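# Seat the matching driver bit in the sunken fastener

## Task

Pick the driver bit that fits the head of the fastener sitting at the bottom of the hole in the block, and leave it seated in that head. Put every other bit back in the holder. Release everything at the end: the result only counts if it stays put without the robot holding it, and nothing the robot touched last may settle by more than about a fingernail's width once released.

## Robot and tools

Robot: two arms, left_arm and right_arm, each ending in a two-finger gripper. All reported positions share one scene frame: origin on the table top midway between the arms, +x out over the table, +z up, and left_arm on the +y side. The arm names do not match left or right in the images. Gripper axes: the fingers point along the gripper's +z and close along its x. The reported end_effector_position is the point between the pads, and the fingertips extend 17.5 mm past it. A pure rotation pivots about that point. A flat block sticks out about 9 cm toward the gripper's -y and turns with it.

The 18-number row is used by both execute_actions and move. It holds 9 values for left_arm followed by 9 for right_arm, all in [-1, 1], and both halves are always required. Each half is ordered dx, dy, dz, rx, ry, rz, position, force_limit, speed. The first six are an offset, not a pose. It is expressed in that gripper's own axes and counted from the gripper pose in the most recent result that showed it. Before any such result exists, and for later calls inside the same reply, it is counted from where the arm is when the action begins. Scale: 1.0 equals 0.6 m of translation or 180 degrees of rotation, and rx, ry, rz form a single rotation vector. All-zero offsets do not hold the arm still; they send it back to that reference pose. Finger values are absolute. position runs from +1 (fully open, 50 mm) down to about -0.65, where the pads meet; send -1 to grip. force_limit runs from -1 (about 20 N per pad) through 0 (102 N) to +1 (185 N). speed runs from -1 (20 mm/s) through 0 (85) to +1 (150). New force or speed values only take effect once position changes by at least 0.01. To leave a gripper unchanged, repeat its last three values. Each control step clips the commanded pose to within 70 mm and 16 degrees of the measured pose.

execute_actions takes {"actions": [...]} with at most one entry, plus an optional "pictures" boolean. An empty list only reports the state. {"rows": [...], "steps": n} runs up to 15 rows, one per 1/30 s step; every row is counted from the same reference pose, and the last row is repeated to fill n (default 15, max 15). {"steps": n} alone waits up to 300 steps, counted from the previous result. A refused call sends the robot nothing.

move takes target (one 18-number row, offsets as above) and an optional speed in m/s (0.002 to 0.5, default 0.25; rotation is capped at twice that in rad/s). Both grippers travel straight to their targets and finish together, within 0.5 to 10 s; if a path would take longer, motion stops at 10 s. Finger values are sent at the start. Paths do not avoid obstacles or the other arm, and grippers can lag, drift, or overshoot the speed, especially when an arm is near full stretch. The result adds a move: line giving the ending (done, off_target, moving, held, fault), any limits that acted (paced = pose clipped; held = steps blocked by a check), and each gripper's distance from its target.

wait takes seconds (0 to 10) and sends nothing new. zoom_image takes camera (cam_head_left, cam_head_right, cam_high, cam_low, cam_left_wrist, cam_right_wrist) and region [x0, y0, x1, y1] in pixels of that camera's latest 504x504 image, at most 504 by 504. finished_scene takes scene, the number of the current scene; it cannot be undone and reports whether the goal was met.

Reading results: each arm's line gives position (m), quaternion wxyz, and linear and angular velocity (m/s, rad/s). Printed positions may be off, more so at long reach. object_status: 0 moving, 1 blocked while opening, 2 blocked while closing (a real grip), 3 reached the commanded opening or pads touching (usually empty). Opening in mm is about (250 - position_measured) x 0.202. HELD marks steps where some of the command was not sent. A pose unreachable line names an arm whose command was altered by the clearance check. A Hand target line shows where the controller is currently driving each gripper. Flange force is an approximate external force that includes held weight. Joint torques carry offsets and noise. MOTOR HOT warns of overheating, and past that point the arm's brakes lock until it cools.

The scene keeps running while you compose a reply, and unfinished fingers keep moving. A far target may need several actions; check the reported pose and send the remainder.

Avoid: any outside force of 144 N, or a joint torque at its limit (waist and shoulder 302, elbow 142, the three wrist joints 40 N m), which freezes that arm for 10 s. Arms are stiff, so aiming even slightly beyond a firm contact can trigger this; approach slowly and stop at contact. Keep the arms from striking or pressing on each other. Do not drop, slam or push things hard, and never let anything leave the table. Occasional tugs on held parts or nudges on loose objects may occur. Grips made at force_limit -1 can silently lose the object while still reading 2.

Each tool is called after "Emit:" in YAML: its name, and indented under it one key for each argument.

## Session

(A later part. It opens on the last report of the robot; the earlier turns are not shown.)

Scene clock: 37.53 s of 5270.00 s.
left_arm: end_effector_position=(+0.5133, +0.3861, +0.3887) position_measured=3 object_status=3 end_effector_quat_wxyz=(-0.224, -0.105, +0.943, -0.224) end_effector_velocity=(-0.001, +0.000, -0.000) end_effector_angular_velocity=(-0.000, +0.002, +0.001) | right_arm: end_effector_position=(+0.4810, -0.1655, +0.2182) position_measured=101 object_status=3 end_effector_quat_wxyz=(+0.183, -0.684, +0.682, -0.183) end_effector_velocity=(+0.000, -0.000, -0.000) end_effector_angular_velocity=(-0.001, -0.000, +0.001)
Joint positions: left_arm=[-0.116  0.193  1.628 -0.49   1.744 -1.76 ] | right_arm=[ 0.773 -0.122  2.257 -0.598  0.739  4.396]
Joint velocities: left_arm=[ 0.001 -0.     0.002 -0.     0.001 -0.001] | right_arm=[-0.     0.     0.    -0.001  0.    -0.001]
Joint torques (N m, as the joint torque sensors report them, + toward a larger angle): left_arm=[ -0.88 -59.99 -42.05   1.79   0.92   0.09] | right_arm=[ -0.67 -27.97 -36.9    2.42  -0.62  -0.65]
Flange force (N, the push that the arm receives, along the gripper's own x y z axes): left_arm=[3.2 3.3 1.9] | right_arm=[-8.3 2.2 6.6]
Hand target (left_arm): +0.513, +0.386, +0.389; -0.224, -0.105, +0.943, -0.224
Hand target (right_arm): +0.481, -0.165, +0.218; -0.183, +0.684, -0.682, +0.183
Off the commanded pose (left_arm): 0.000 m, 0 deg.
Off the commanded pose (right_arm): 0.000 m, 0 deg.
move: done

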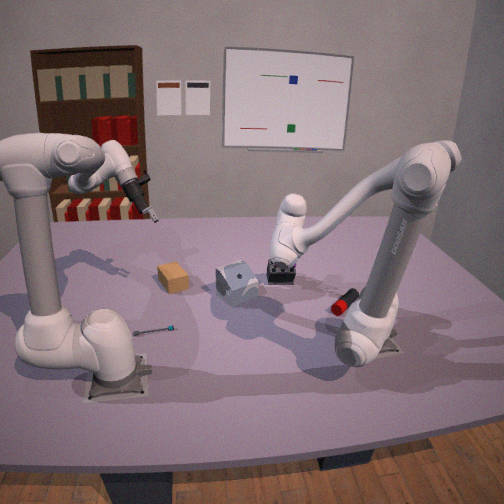

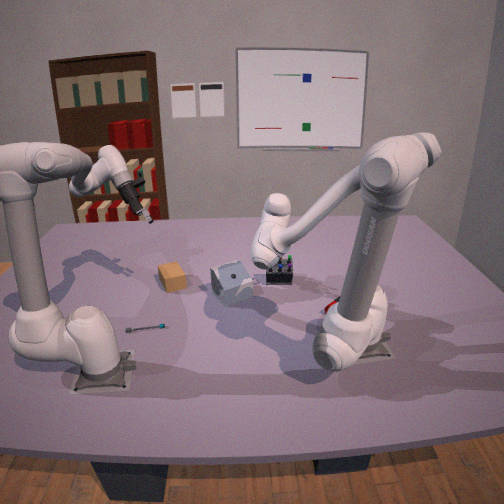

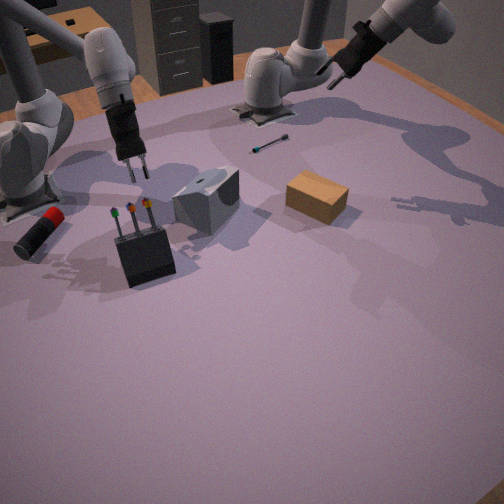

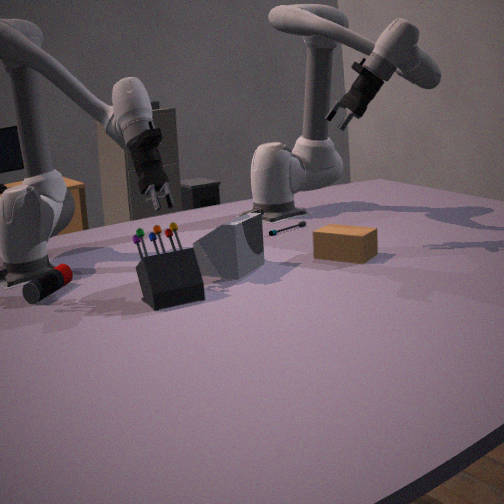

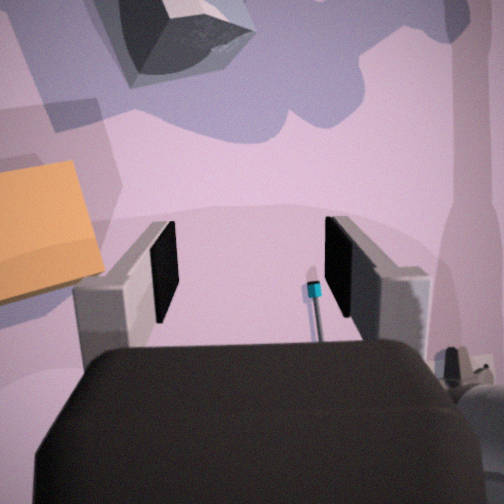

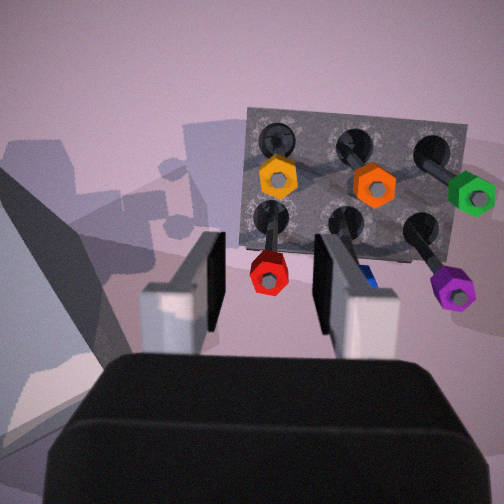

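Emit:
move:
  target: [0,0,0,0,0,0,1,0,0,0.075,0.005,0,0,0,0,0.34,-0.5,0]

Emit:
zoom_image:
  camera: "cam_right_wrist"
  region: [245,105,315,175]

Emit:
move:
  target: [0,0,0,0,0,0,1,0,0,0.075,0.005,0,0,0,0,0.34,-0.5,0]

Emit:
zoom_image:
  camera: "cam_right_wrist"
  region: [245,105,315,175]

Scene clock: 41.97 s of 5270.00 s.
left_arm: end_effector_position=(+0.5133, +0.3861, +0.3887) position_measured=3 object_status=3 end_effector_quat_wxyz=(-0.224, -0.105, +0.943, -0.224) end_effector_velocity=(+0.001, +0.000, -0.000) end_effector_angular_velocity=(-0.002, -0.000, +0.001) | right_arm: end_effector_position=(+0.4784, -0.2104, +0.2167) position_measured=101 object_status=3 end_effector_quat_wxyz=(+0.183, -0.684, +0.682, -0.183) end_effector_velocity=(-0.001, -0.000, -0.001) end_effector_angular_velocity=(+0.000, +0.002, -0.000)
Joint positions: left_arm=[-0.116  0.193  1.628 -0.49   1.744 -1.76 ] | right_arm=[ 0.697 -0.188  2.313 -0.571  0.712  4.307]
Joint velocities: left_arm=[ 0.001  0.001 -0.    -0.001 -0.     0.001] | right_arm=[ 0.001 -0.     0.001  0.002  0.    -0.001]
Joint torques (N m, as the joint torque sensors report them, + toward a larger angle): left_arm=[  1.32 -61.86 -41.82   2.     1.34  -0.19] | right_arm=[ -1.15 -19.   -37.41   2.57  -0.79  -0.63]
Flange force (N, the push that the arm receives, along the gripper's own x y z axes): left_arm=[-0.3 -0.1 2.9] | right_arm=[-6.4 4.0 2.4]
Hand target (left_arm): +0.513, +0.386, +0.389; -0.224, -0.105, +0.943, -0.224
Hand target (right_arm): +0.478, -0.210, +0.217; -0.183, +0.684, -0.682, +0.183
Off the commanded pose (left_arm): 0.000 m, 0 deg.
Off the commanded pose (right_arm): 0.000 m, 0 deg.
After step 90, 0.73 s passed at rest.
move: done

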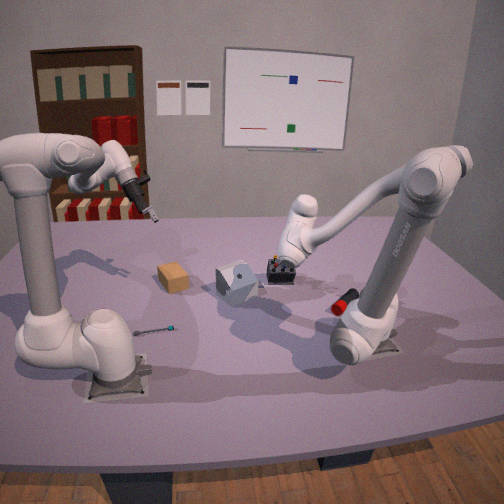

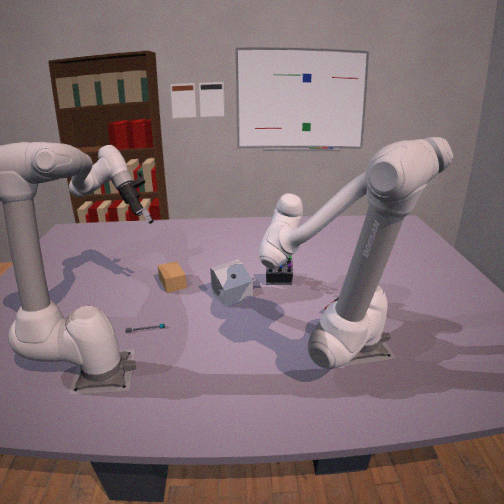

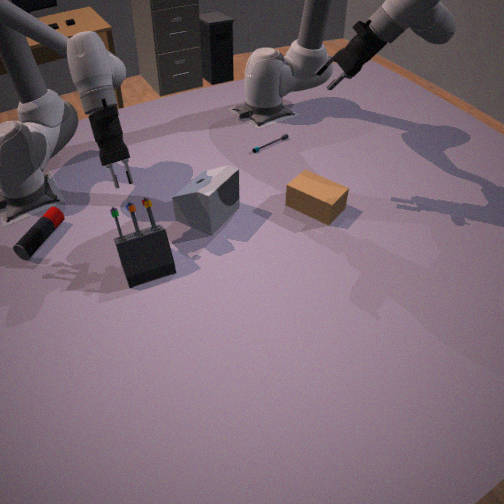

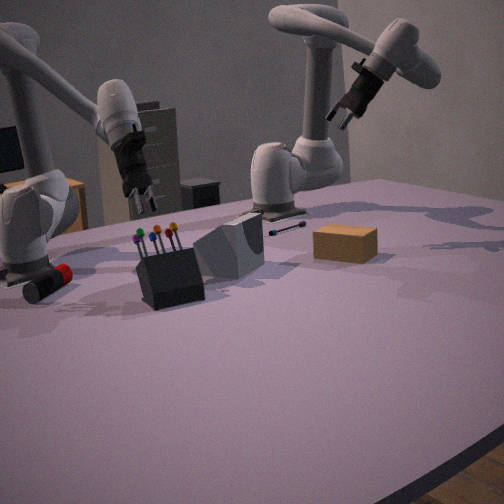

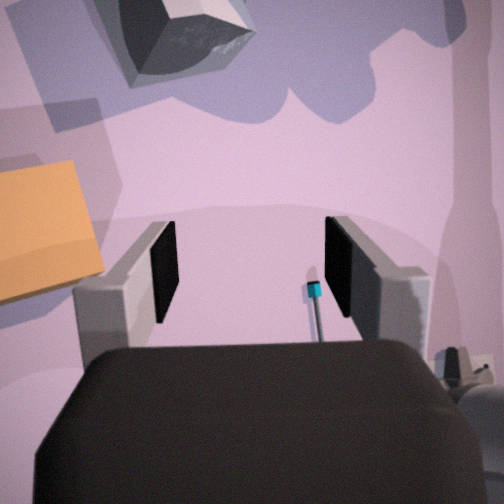

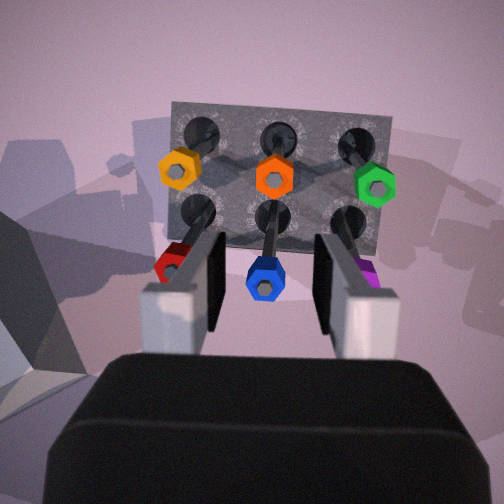

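Region (245, 105, 315, 175) of cam_right_wrist's 504x504 image, scaled by 7.200, with more detail than that image has.

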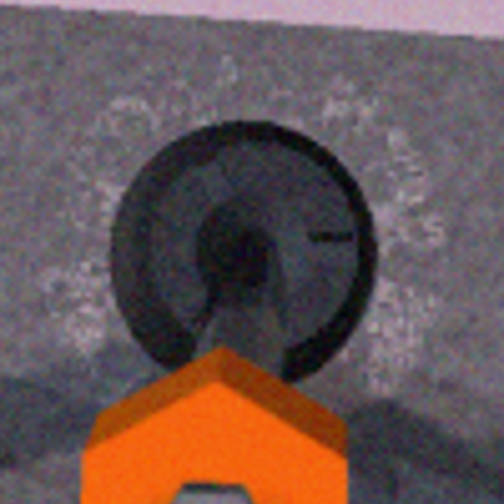

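Scene clock: 42.67 s of 5270.00 s.
left_arm: end_effector_position=(+0.5133, +0.3861, +0.3887) position_measured=3 object_status=3 end_effector_quat_wxyz=(-0.224, -0.105, +0.943, -0.224) end_effector_velocity=(+0.000, -0.000, +0.001) end_effector_angular_velocity=(-0.000, -0.002, -0.001) | right_arm: end_effector_position=(+0.4759, -0.2553, +0.2151) position_measured=101 object_status=3 end_effector_quat_wxyz=(+0.183, -0.684, +0.682, -0.183) end_effector_velocity=(-0.000, +0.001, +0.000) end_effector_angular_velocity=(+0.001, +0.000, +0.001)
Joint positions: left_arm=[-0.116  0.193  1.628 -0.49   1.744 -1.76 ] | right_arm=[ 0.605 -0.254  2.364 -0.53   0.684  4.19 ]
Joint velocities: left_arm=[-0.    -0.001 -0.002 -0.     0.001  0.001] | right_arm=[ 0.001 -0.    -0.     0.001 -0.    -0.   ]
Joint torques (N m, as the joint torque sensors report them, + toward a larger angle): left_arm=[  3.2  -59.88 -41.92   2.2    0.88  -0.01] | right_arm=[ -2.23 -13.37 -37.5    2.78  -1.06  -0.88]
Flange force (N, the push that the arm receives, along the gripper's own x y z axes): left_arm=[3.6 -2.7 4.2] | right_arm=[-12.3 5.3 1.9]
Hand target (left_arm): +0.513, +0.386, +0.389; -0.224, -0.105, +0.943, -0.224
Hand target (right_arm): +0.476, -0.255, +0.215; -0.183, +0.684, -0.682, +0.183
Off the commanded pose (left_arm): 0.000 m, 0 deg.
Off the commanded pose (right_arm): 0.000 m, 0 deg.
move: done

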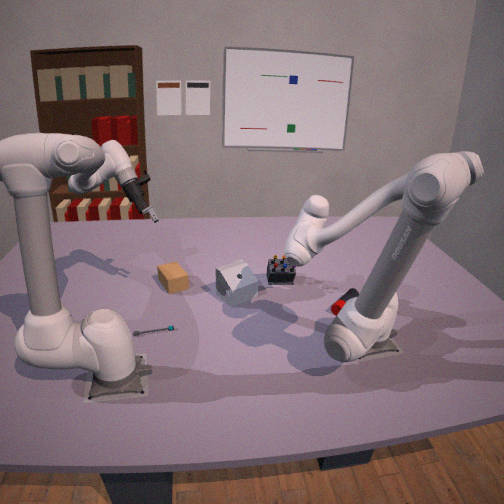

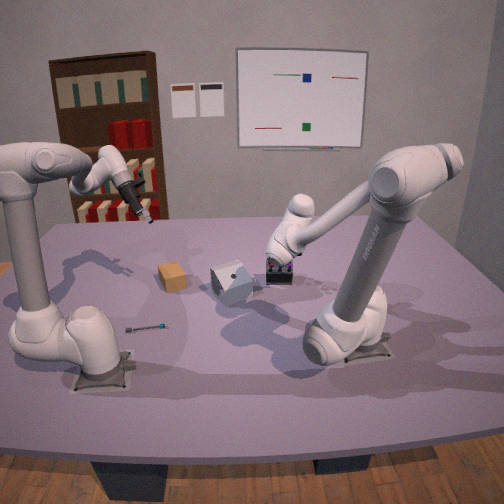

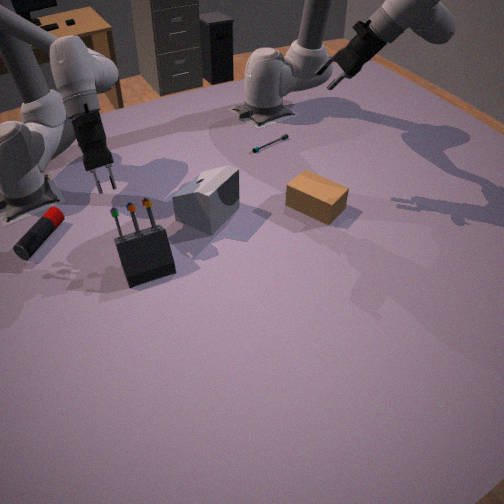

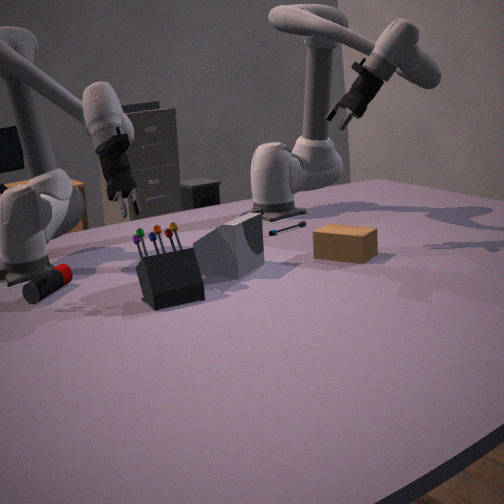

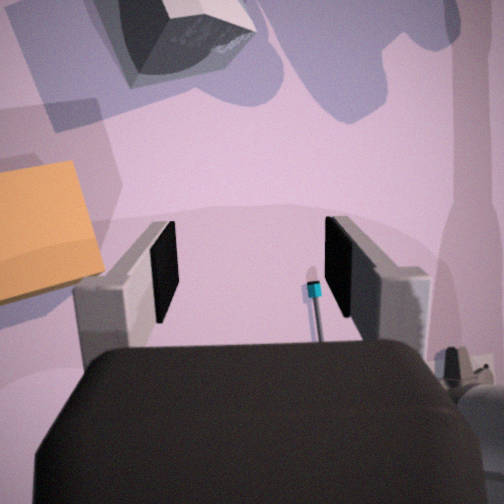

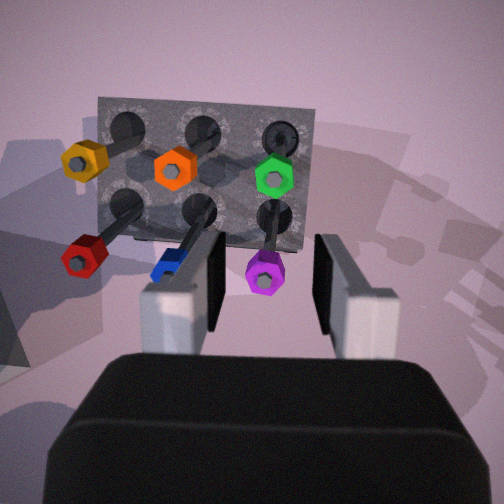

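Region (245, 105, 315, 175) of cam_right_wrist's 504x504 image, scaled by 7.200, with more detail than that image has.

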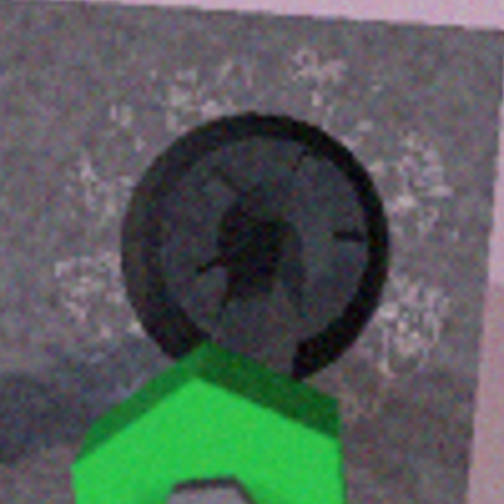

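Emit:
move:
  target: [0,0,0,0,0,0,1,0,0,-0.152,0.031,0.065,0.033,0.006,-0.111,0.34,-0.5,0]

Scene clock: 49.63 s of 5270.00 s.
left_arm: end_effector_position=(+0.5133, +0.3861, +0.3887) position_measured=3 object_status=3 end_effector_quat_wxyz=(-0.224, -0.105, +0.943, -0.224) end_effector_velocity=(+0.001, +0.001, +0.000) end_effector_angular_velocity=(+0.000, -0.001, +0.002) | right_arm: end_effector_position=(+0.4791, -0.1643, +0.1721) position_measured=101 object_status=3 end_effector_quat_wxyz=(-0.177, +0.780, -0.545, +0.253) end_effector_velocity=(+0.000, +0.000, +0.000) end_effector_angular_velocity=(+0.001, -0.000, +0.000)
Joint positions: left_arm=[-0.116  0.193  1.628 -0.49   1.744 -1.76 ] | right_arm=[ 0.812 -0.074  2.36  -0.893  0.633  4.373]
Joint velocities: left_arm=[ 0.001  0.001 -0.001 -0.    -0.001 -0.   ] | right_arm=[-0.     0.    -0.     0.    -0.001  0.   ]
Joint torques (N m, as the joint torque sensors report them, + toward a larger angle): left_arm=[  0.46 -58.98 -41.67   2.01   0.97   0.25] | right_arm=[ -3.91 -27.17 -31.37   1.36   0.22  -0.62]
Flange force (N, the push that the arm receives, along the gripper's own x y z axes): left_arm=[4.2 0.4 2.3] | right_arm=[-14.6 3.9 2.8]
Hand target (left_arm): +0.513, +0.386, +0.389; -0.224, -0.105, +0.943, -0.224
Hand target (right_arm): +0.479, -0.164, +0.172; -0.177, +0.780, -0.545, +0.253
Off the commanded pose (left_arm): 0.000 m, 0 deg.
Off the commanded pose (right_arm): 0.000 m, 0 deg.
After step 90, 2.90 s passed at rest.
move: done

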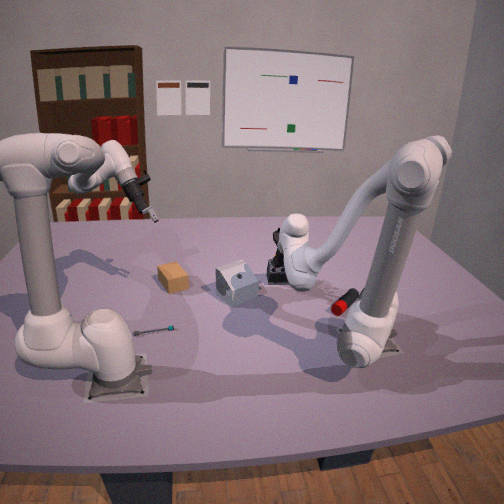

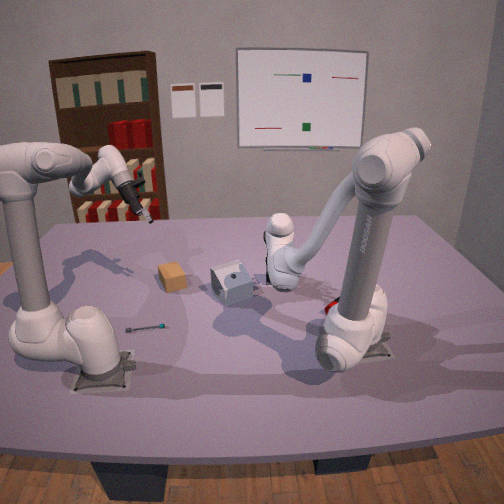

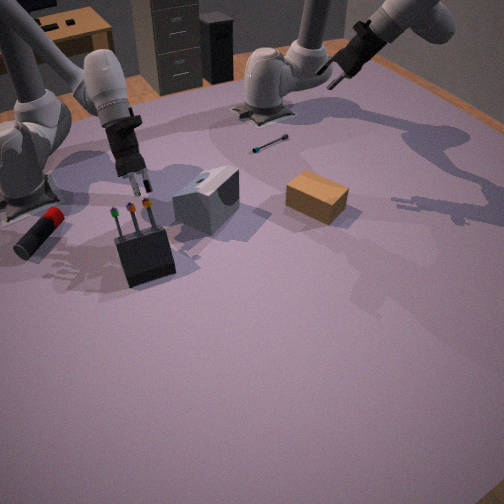

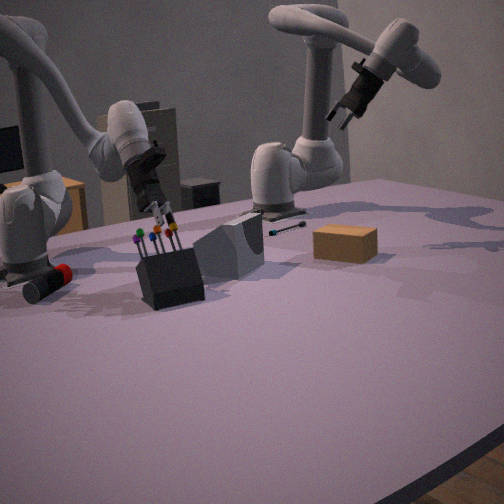

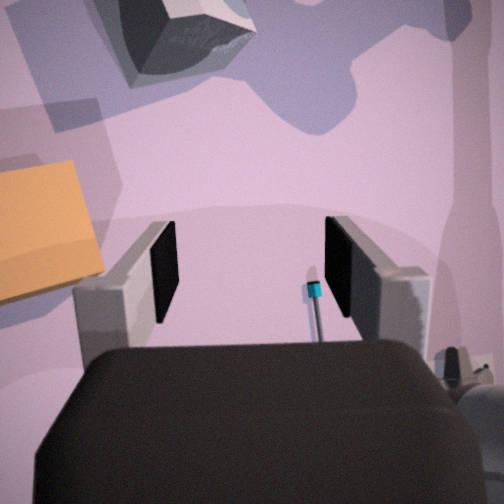

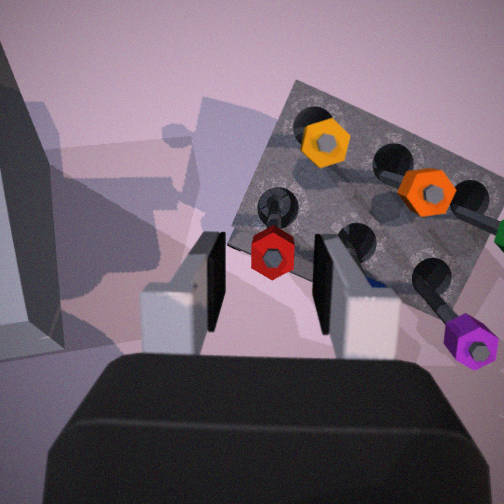

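Emit:
move:
  target: [0,0,0,0,0,0,1,0,0,0.0015,0,0.07,0,0,0,0.2,-0.5,0]
  speed: 0.08

Emit:
move:
  target: [0,0,0,0,0,0,1,0,0,0,0,0,0,0,0,-1,-0.5,-0.5]

Scene clock: 52.73 s of 5270.00 s.
left_arm: end_effector_position=(+0.5133, +0.3861, +0.3887) position_measured=3 object_status=3 end_effector_quat_wxyz=(-0.224, -0.105, +0.943, -0.224) end_effector_velocity=(+0.000, -0.000, +0.001) end_effector_angular_velocity=(+0.001, -0.001, -0.001) | right_arm: end_effector_position=(+0.5041, -0.1652, +0.1384) position_measured=123 object_status=3 end_effector_quat_wxyz=(-0.177, +0.780, -0.545, +0.253) end_effector_velocity=(-0.001, +0.001, -0.000) end_effector_angular_velocity=(+0.001, +0.001, +0.001)
Joint positions: left_arm=[-0.116  0.193  1.628 -0.49   1.744 -1.76 ] | right_arm=[ 0.761  0.002  2.371 -1.001  0.552  4.461]
Joint velocities: left_arm=[-0.001 -0.    -0.001  0.     0.001 -0.001] | right_arm=[ 0.001 -0.     0.     0.001 -0.001  0.   ]
Joint torques (N m, as the joint torque sensors report them, + toward a larger angle): left_arm=[ -1.17 -59.78 -42.08   2.03   1.02   0.1 ] | right_arm=[ -1.37 -33.04 -29.08   1.21   0.03  -0.32]
Flange force (N, the push that the arm receives, along the gripper's own x y z axes): left_arm=[3.3 2.9 1.6] | right_arm=[-9.1 2.7 7.7]
Hand target (left_arm): +0.513, +0.386, +0.389; -0.224, -0.105, +0.943, -0.224
Hand target (right_arm): +0.504, -0.165, +0.138; -0.177, +0.780, -0.545, +0.253
Off the commanded pose (left_arm): 0.000 m, 0 deg.
Off the commanded pose (right_arm): 0.000 m, 0 deg.
move: done

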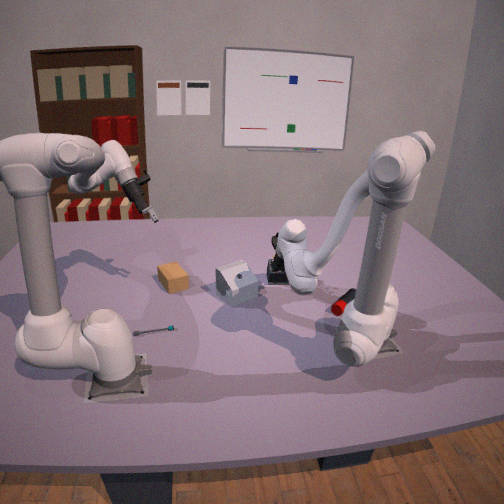

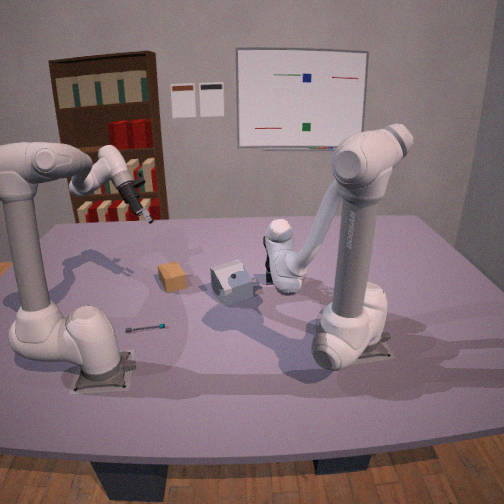

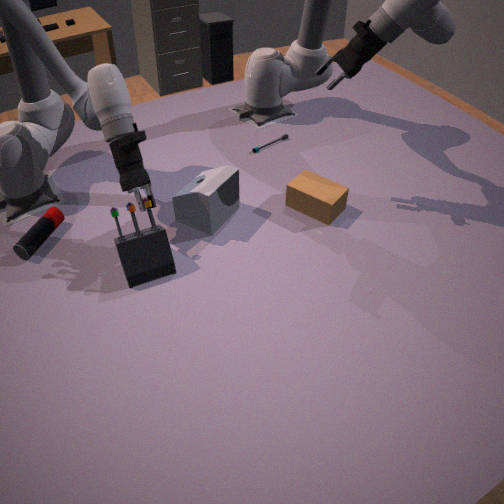

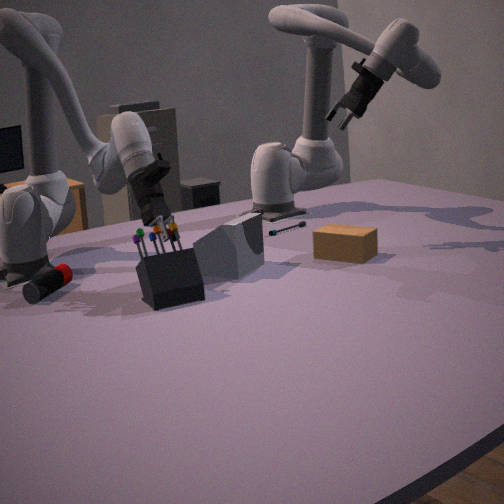

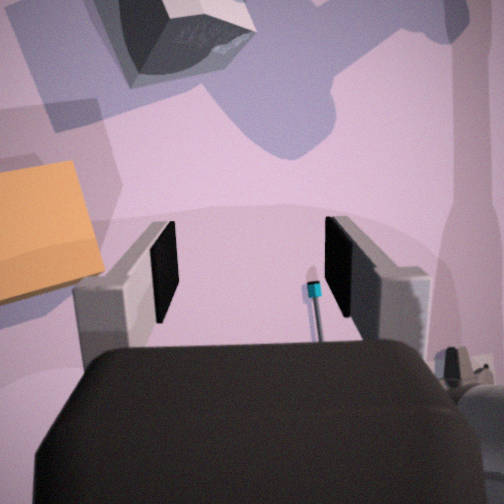

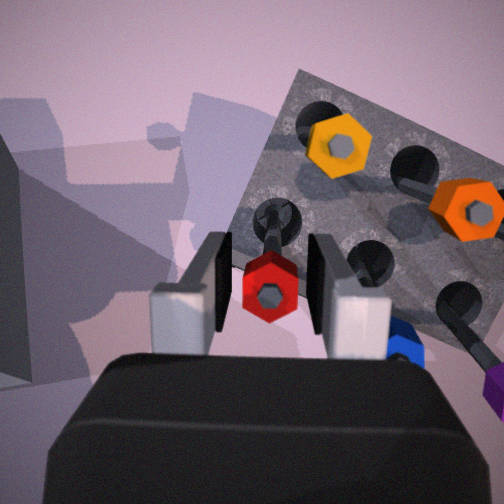

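Scene clock: 53.23 s of 5270.00 s.
left_arm: end_effector_position=(+0.5133, +0.3861, +0.3887) position_measured=3 object_status=3 end_effector_quat_wxyz=(-0.224, -0.105, +0.943, -0.224) end_effector_velocity=(-0.000, -0.000, -0.000) end_effector_angular_velocity=(+0.001, -0.000, -0.001) | right_arm: end_effector_position=(+0.5041, -0.1652, +0.1384) position_measured=174 object_status=2 end_effector_quat_wxyz=(-0.177, +0.780, -0.545, +0.253) end_effector_velocity=(+0.000, +0.000, +0.000) end_effector_angular_velocity=(-0.001, -0.001, +0.002)
Joint positions: left_arm=[-0.116  0.193  1.628 -0.49   1.744 -1.76 ] | right_arm=[ 0.761  0.002  2.371 -1.001  0.552  4.461]
Joint velocities: left_arm=[-0.001 -0.     0.001  0.001 -0.001  0.001] | right_arm=[ 0.001 -0.    -0.    -0.002 -0.    -0.   ]
Joint torques (N m, as the joint torque sensors report them, + toward a larger angle): left_arm=[  2.26 -59.52 -42.16   2.08   0.98   0.1 ] | right_arm=[  2.35 -32.74 -28.85   1.15  -0.86  -0.66]
Flange force (N, the push that the arm receives, along the gripper's own x y z axes): left_arm=[3.8 -1.5 4.7] | right_arm=[-2.6 -0.5 10.4]
Hand target (left_arm): +0.513, +0.386, +0.389; -0.224, -0.105, +0.943, -0.224
Hand target (right_arm): +0.504, -0.165, +0.138; -0.177, +0.780, -0.545, +0.253
Off the commanded pose (left_arm): 0.000 m, 0 deg.
Off the commanded pose (right_arm): 0.000 m, 0 deg.
move: done

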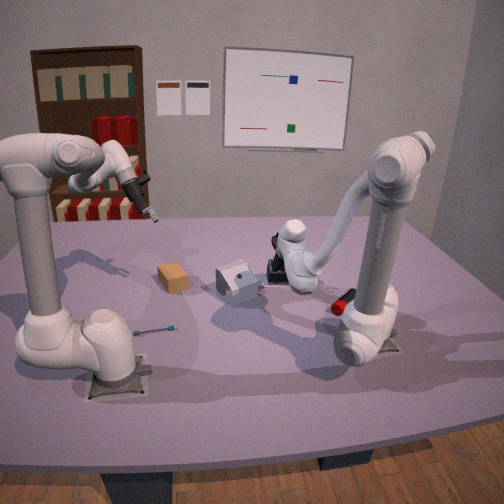

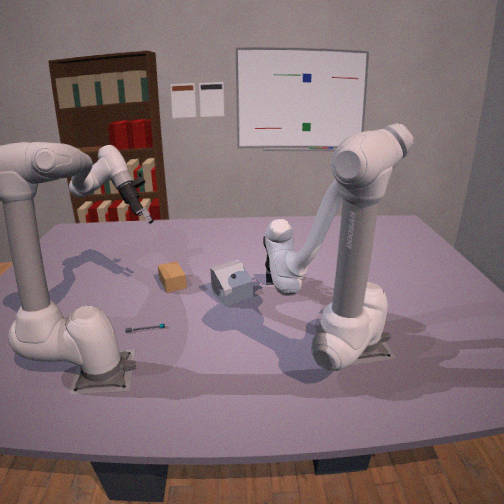

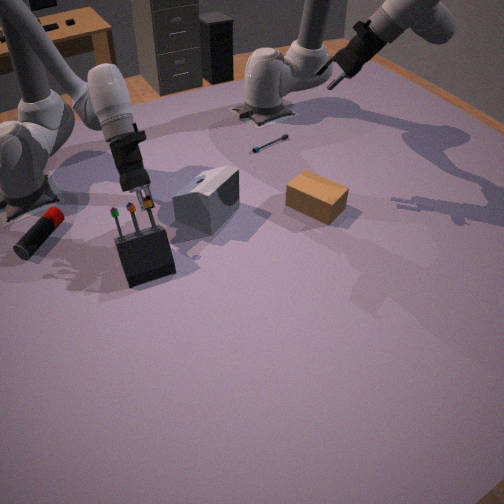

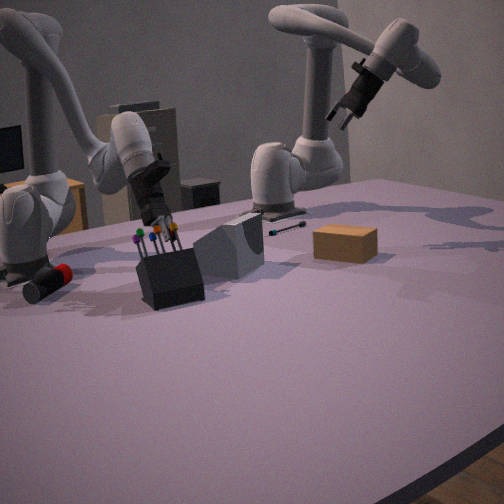

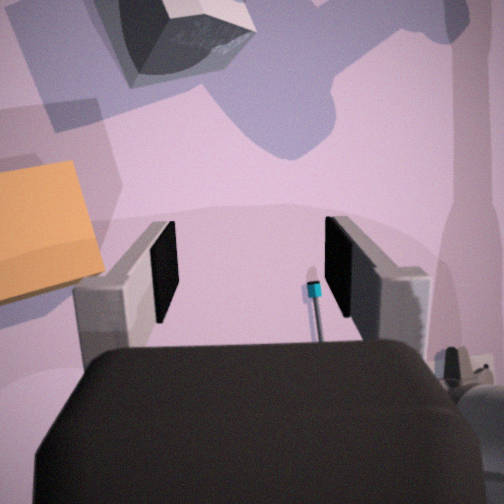

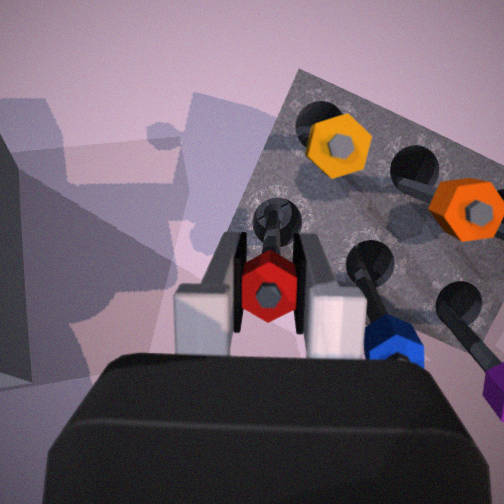

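Emit:
move:
  target: [0,0,0,0,0,0,1,0,0,0.005,-0.0215,-0.199,0,0.004,0,-1,-0.5,-0.5]
  speed: 0.06

Emit:
zoom_image:
  camera: "cam_right_wrist"
  region: [225,160,325,260]

Scene clock: 59.33 s of 5270.00 s.
left_arm: end_effector_position=(+0.5133, +0.3861, +0.3887) position_measured=3 object_status=3 end_effector_quat_wxyz=(-0.224, -0.105, +0.943, -0.224) end_effector_velocity=(+0.000, +0.001, -0.001) end_effector_angular_velocity=(+0.003, -0.000, -0.001) | right_arm: end_effector_position=(+0.4445, -0.1635, +0.2426) position_measured=174 object_status=2 end_effector_quat_wxyz=(-0.174, +0.778, -0.546, +0.258) end_effector_velocity=(+0.000, +0.000, +0.000) end_effector_angular_velocity=(+0.000, -0.001, -0.001)
Joint positions: left_arm=[-0.116  0.193  1.628 -0.49   1.744 -1.76 ] | right_arm=[ 0.898 -0.191  2.302 -0.757  0.815  4.256]
Joint velocities: left_arm=[-0.     0.001 -0.     0.003 -0.001  0.   ] | right_arm=[-0.    -0.    -0.001 -0.     0.     0.   ]
Joint torques (N m, as the joint torque sensors report them, + toward a larger angle): left_arm=[  2.98 -59.83 -41.91   2.01   0.7    0.01] | right_arm=[ -1.32 -18.53 -37.74   1.56  -0.46  -0.5 ]
Flange force (N, the push that the arm receives, along the gripper's own x y z axes): left_arm=[3.6 -2.5 3.6] | right_arm=[-6.2 2.9 0.7]
Hand target (left_arm): +0.513, +0.386, +0.389; -0.224, -0.105, +0.943, -0.224
Hand target (right_arm): +0.445, -0.164, +0.243; -0.174, +0.778, -0.546, +0.258
Off the commanded pose (left_arm): 0.000 m, 0 deg.
Off the commanded pose (right_arm): 0.000 m, 0 deg.
After step 90, 0.87 s passed at rest.
move: done

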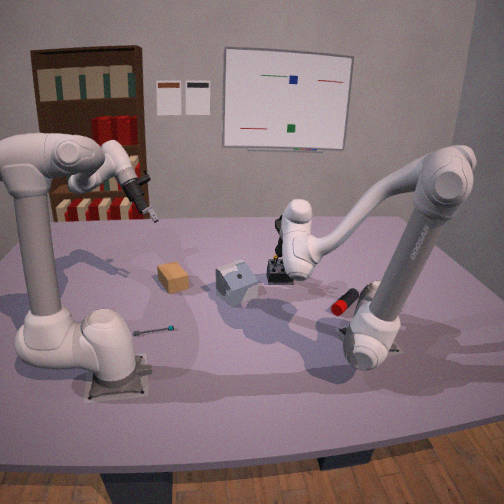

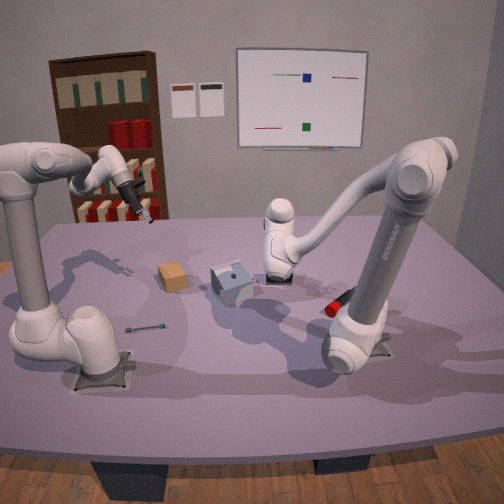

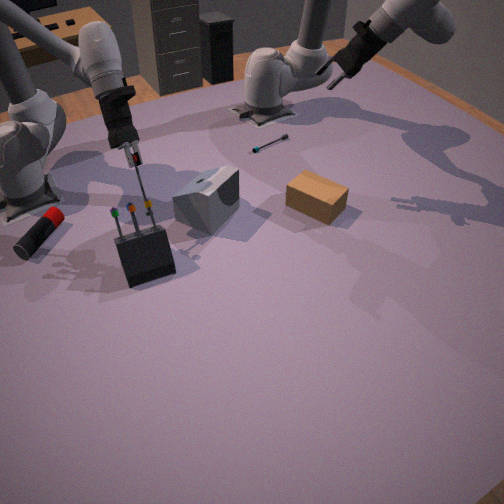

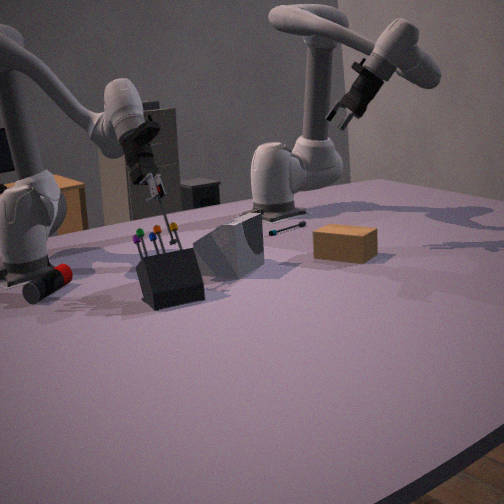

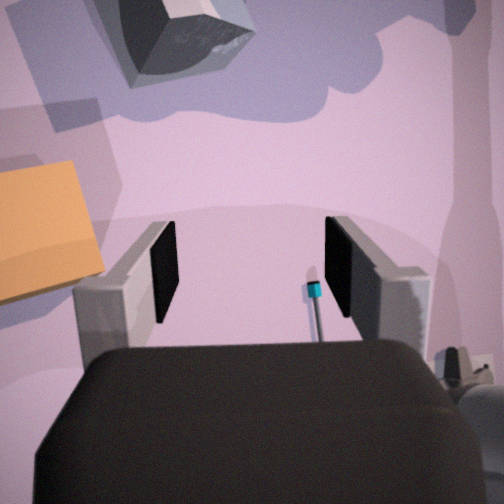

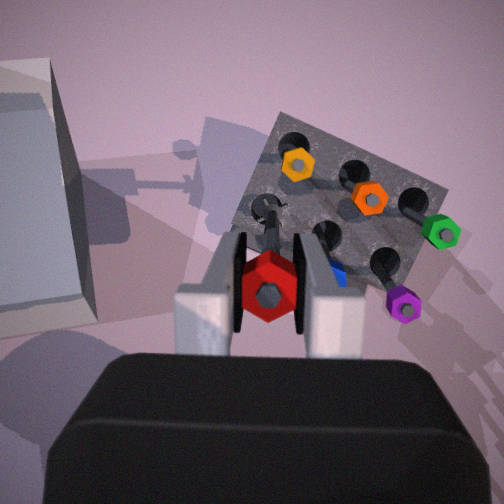

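Region (225, 160, 325, 260) of cam_right_wrist's 504x504 image, scaled by 5.040, with more detail than that image has.

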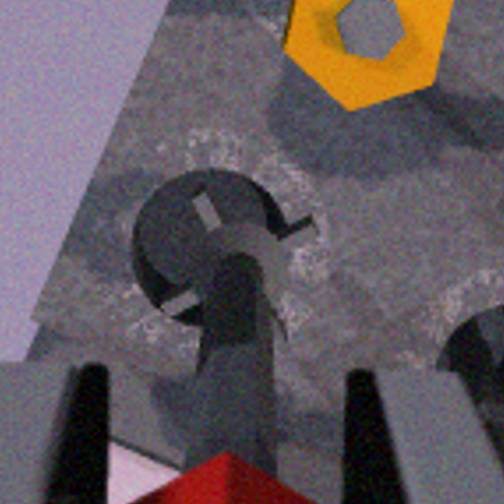

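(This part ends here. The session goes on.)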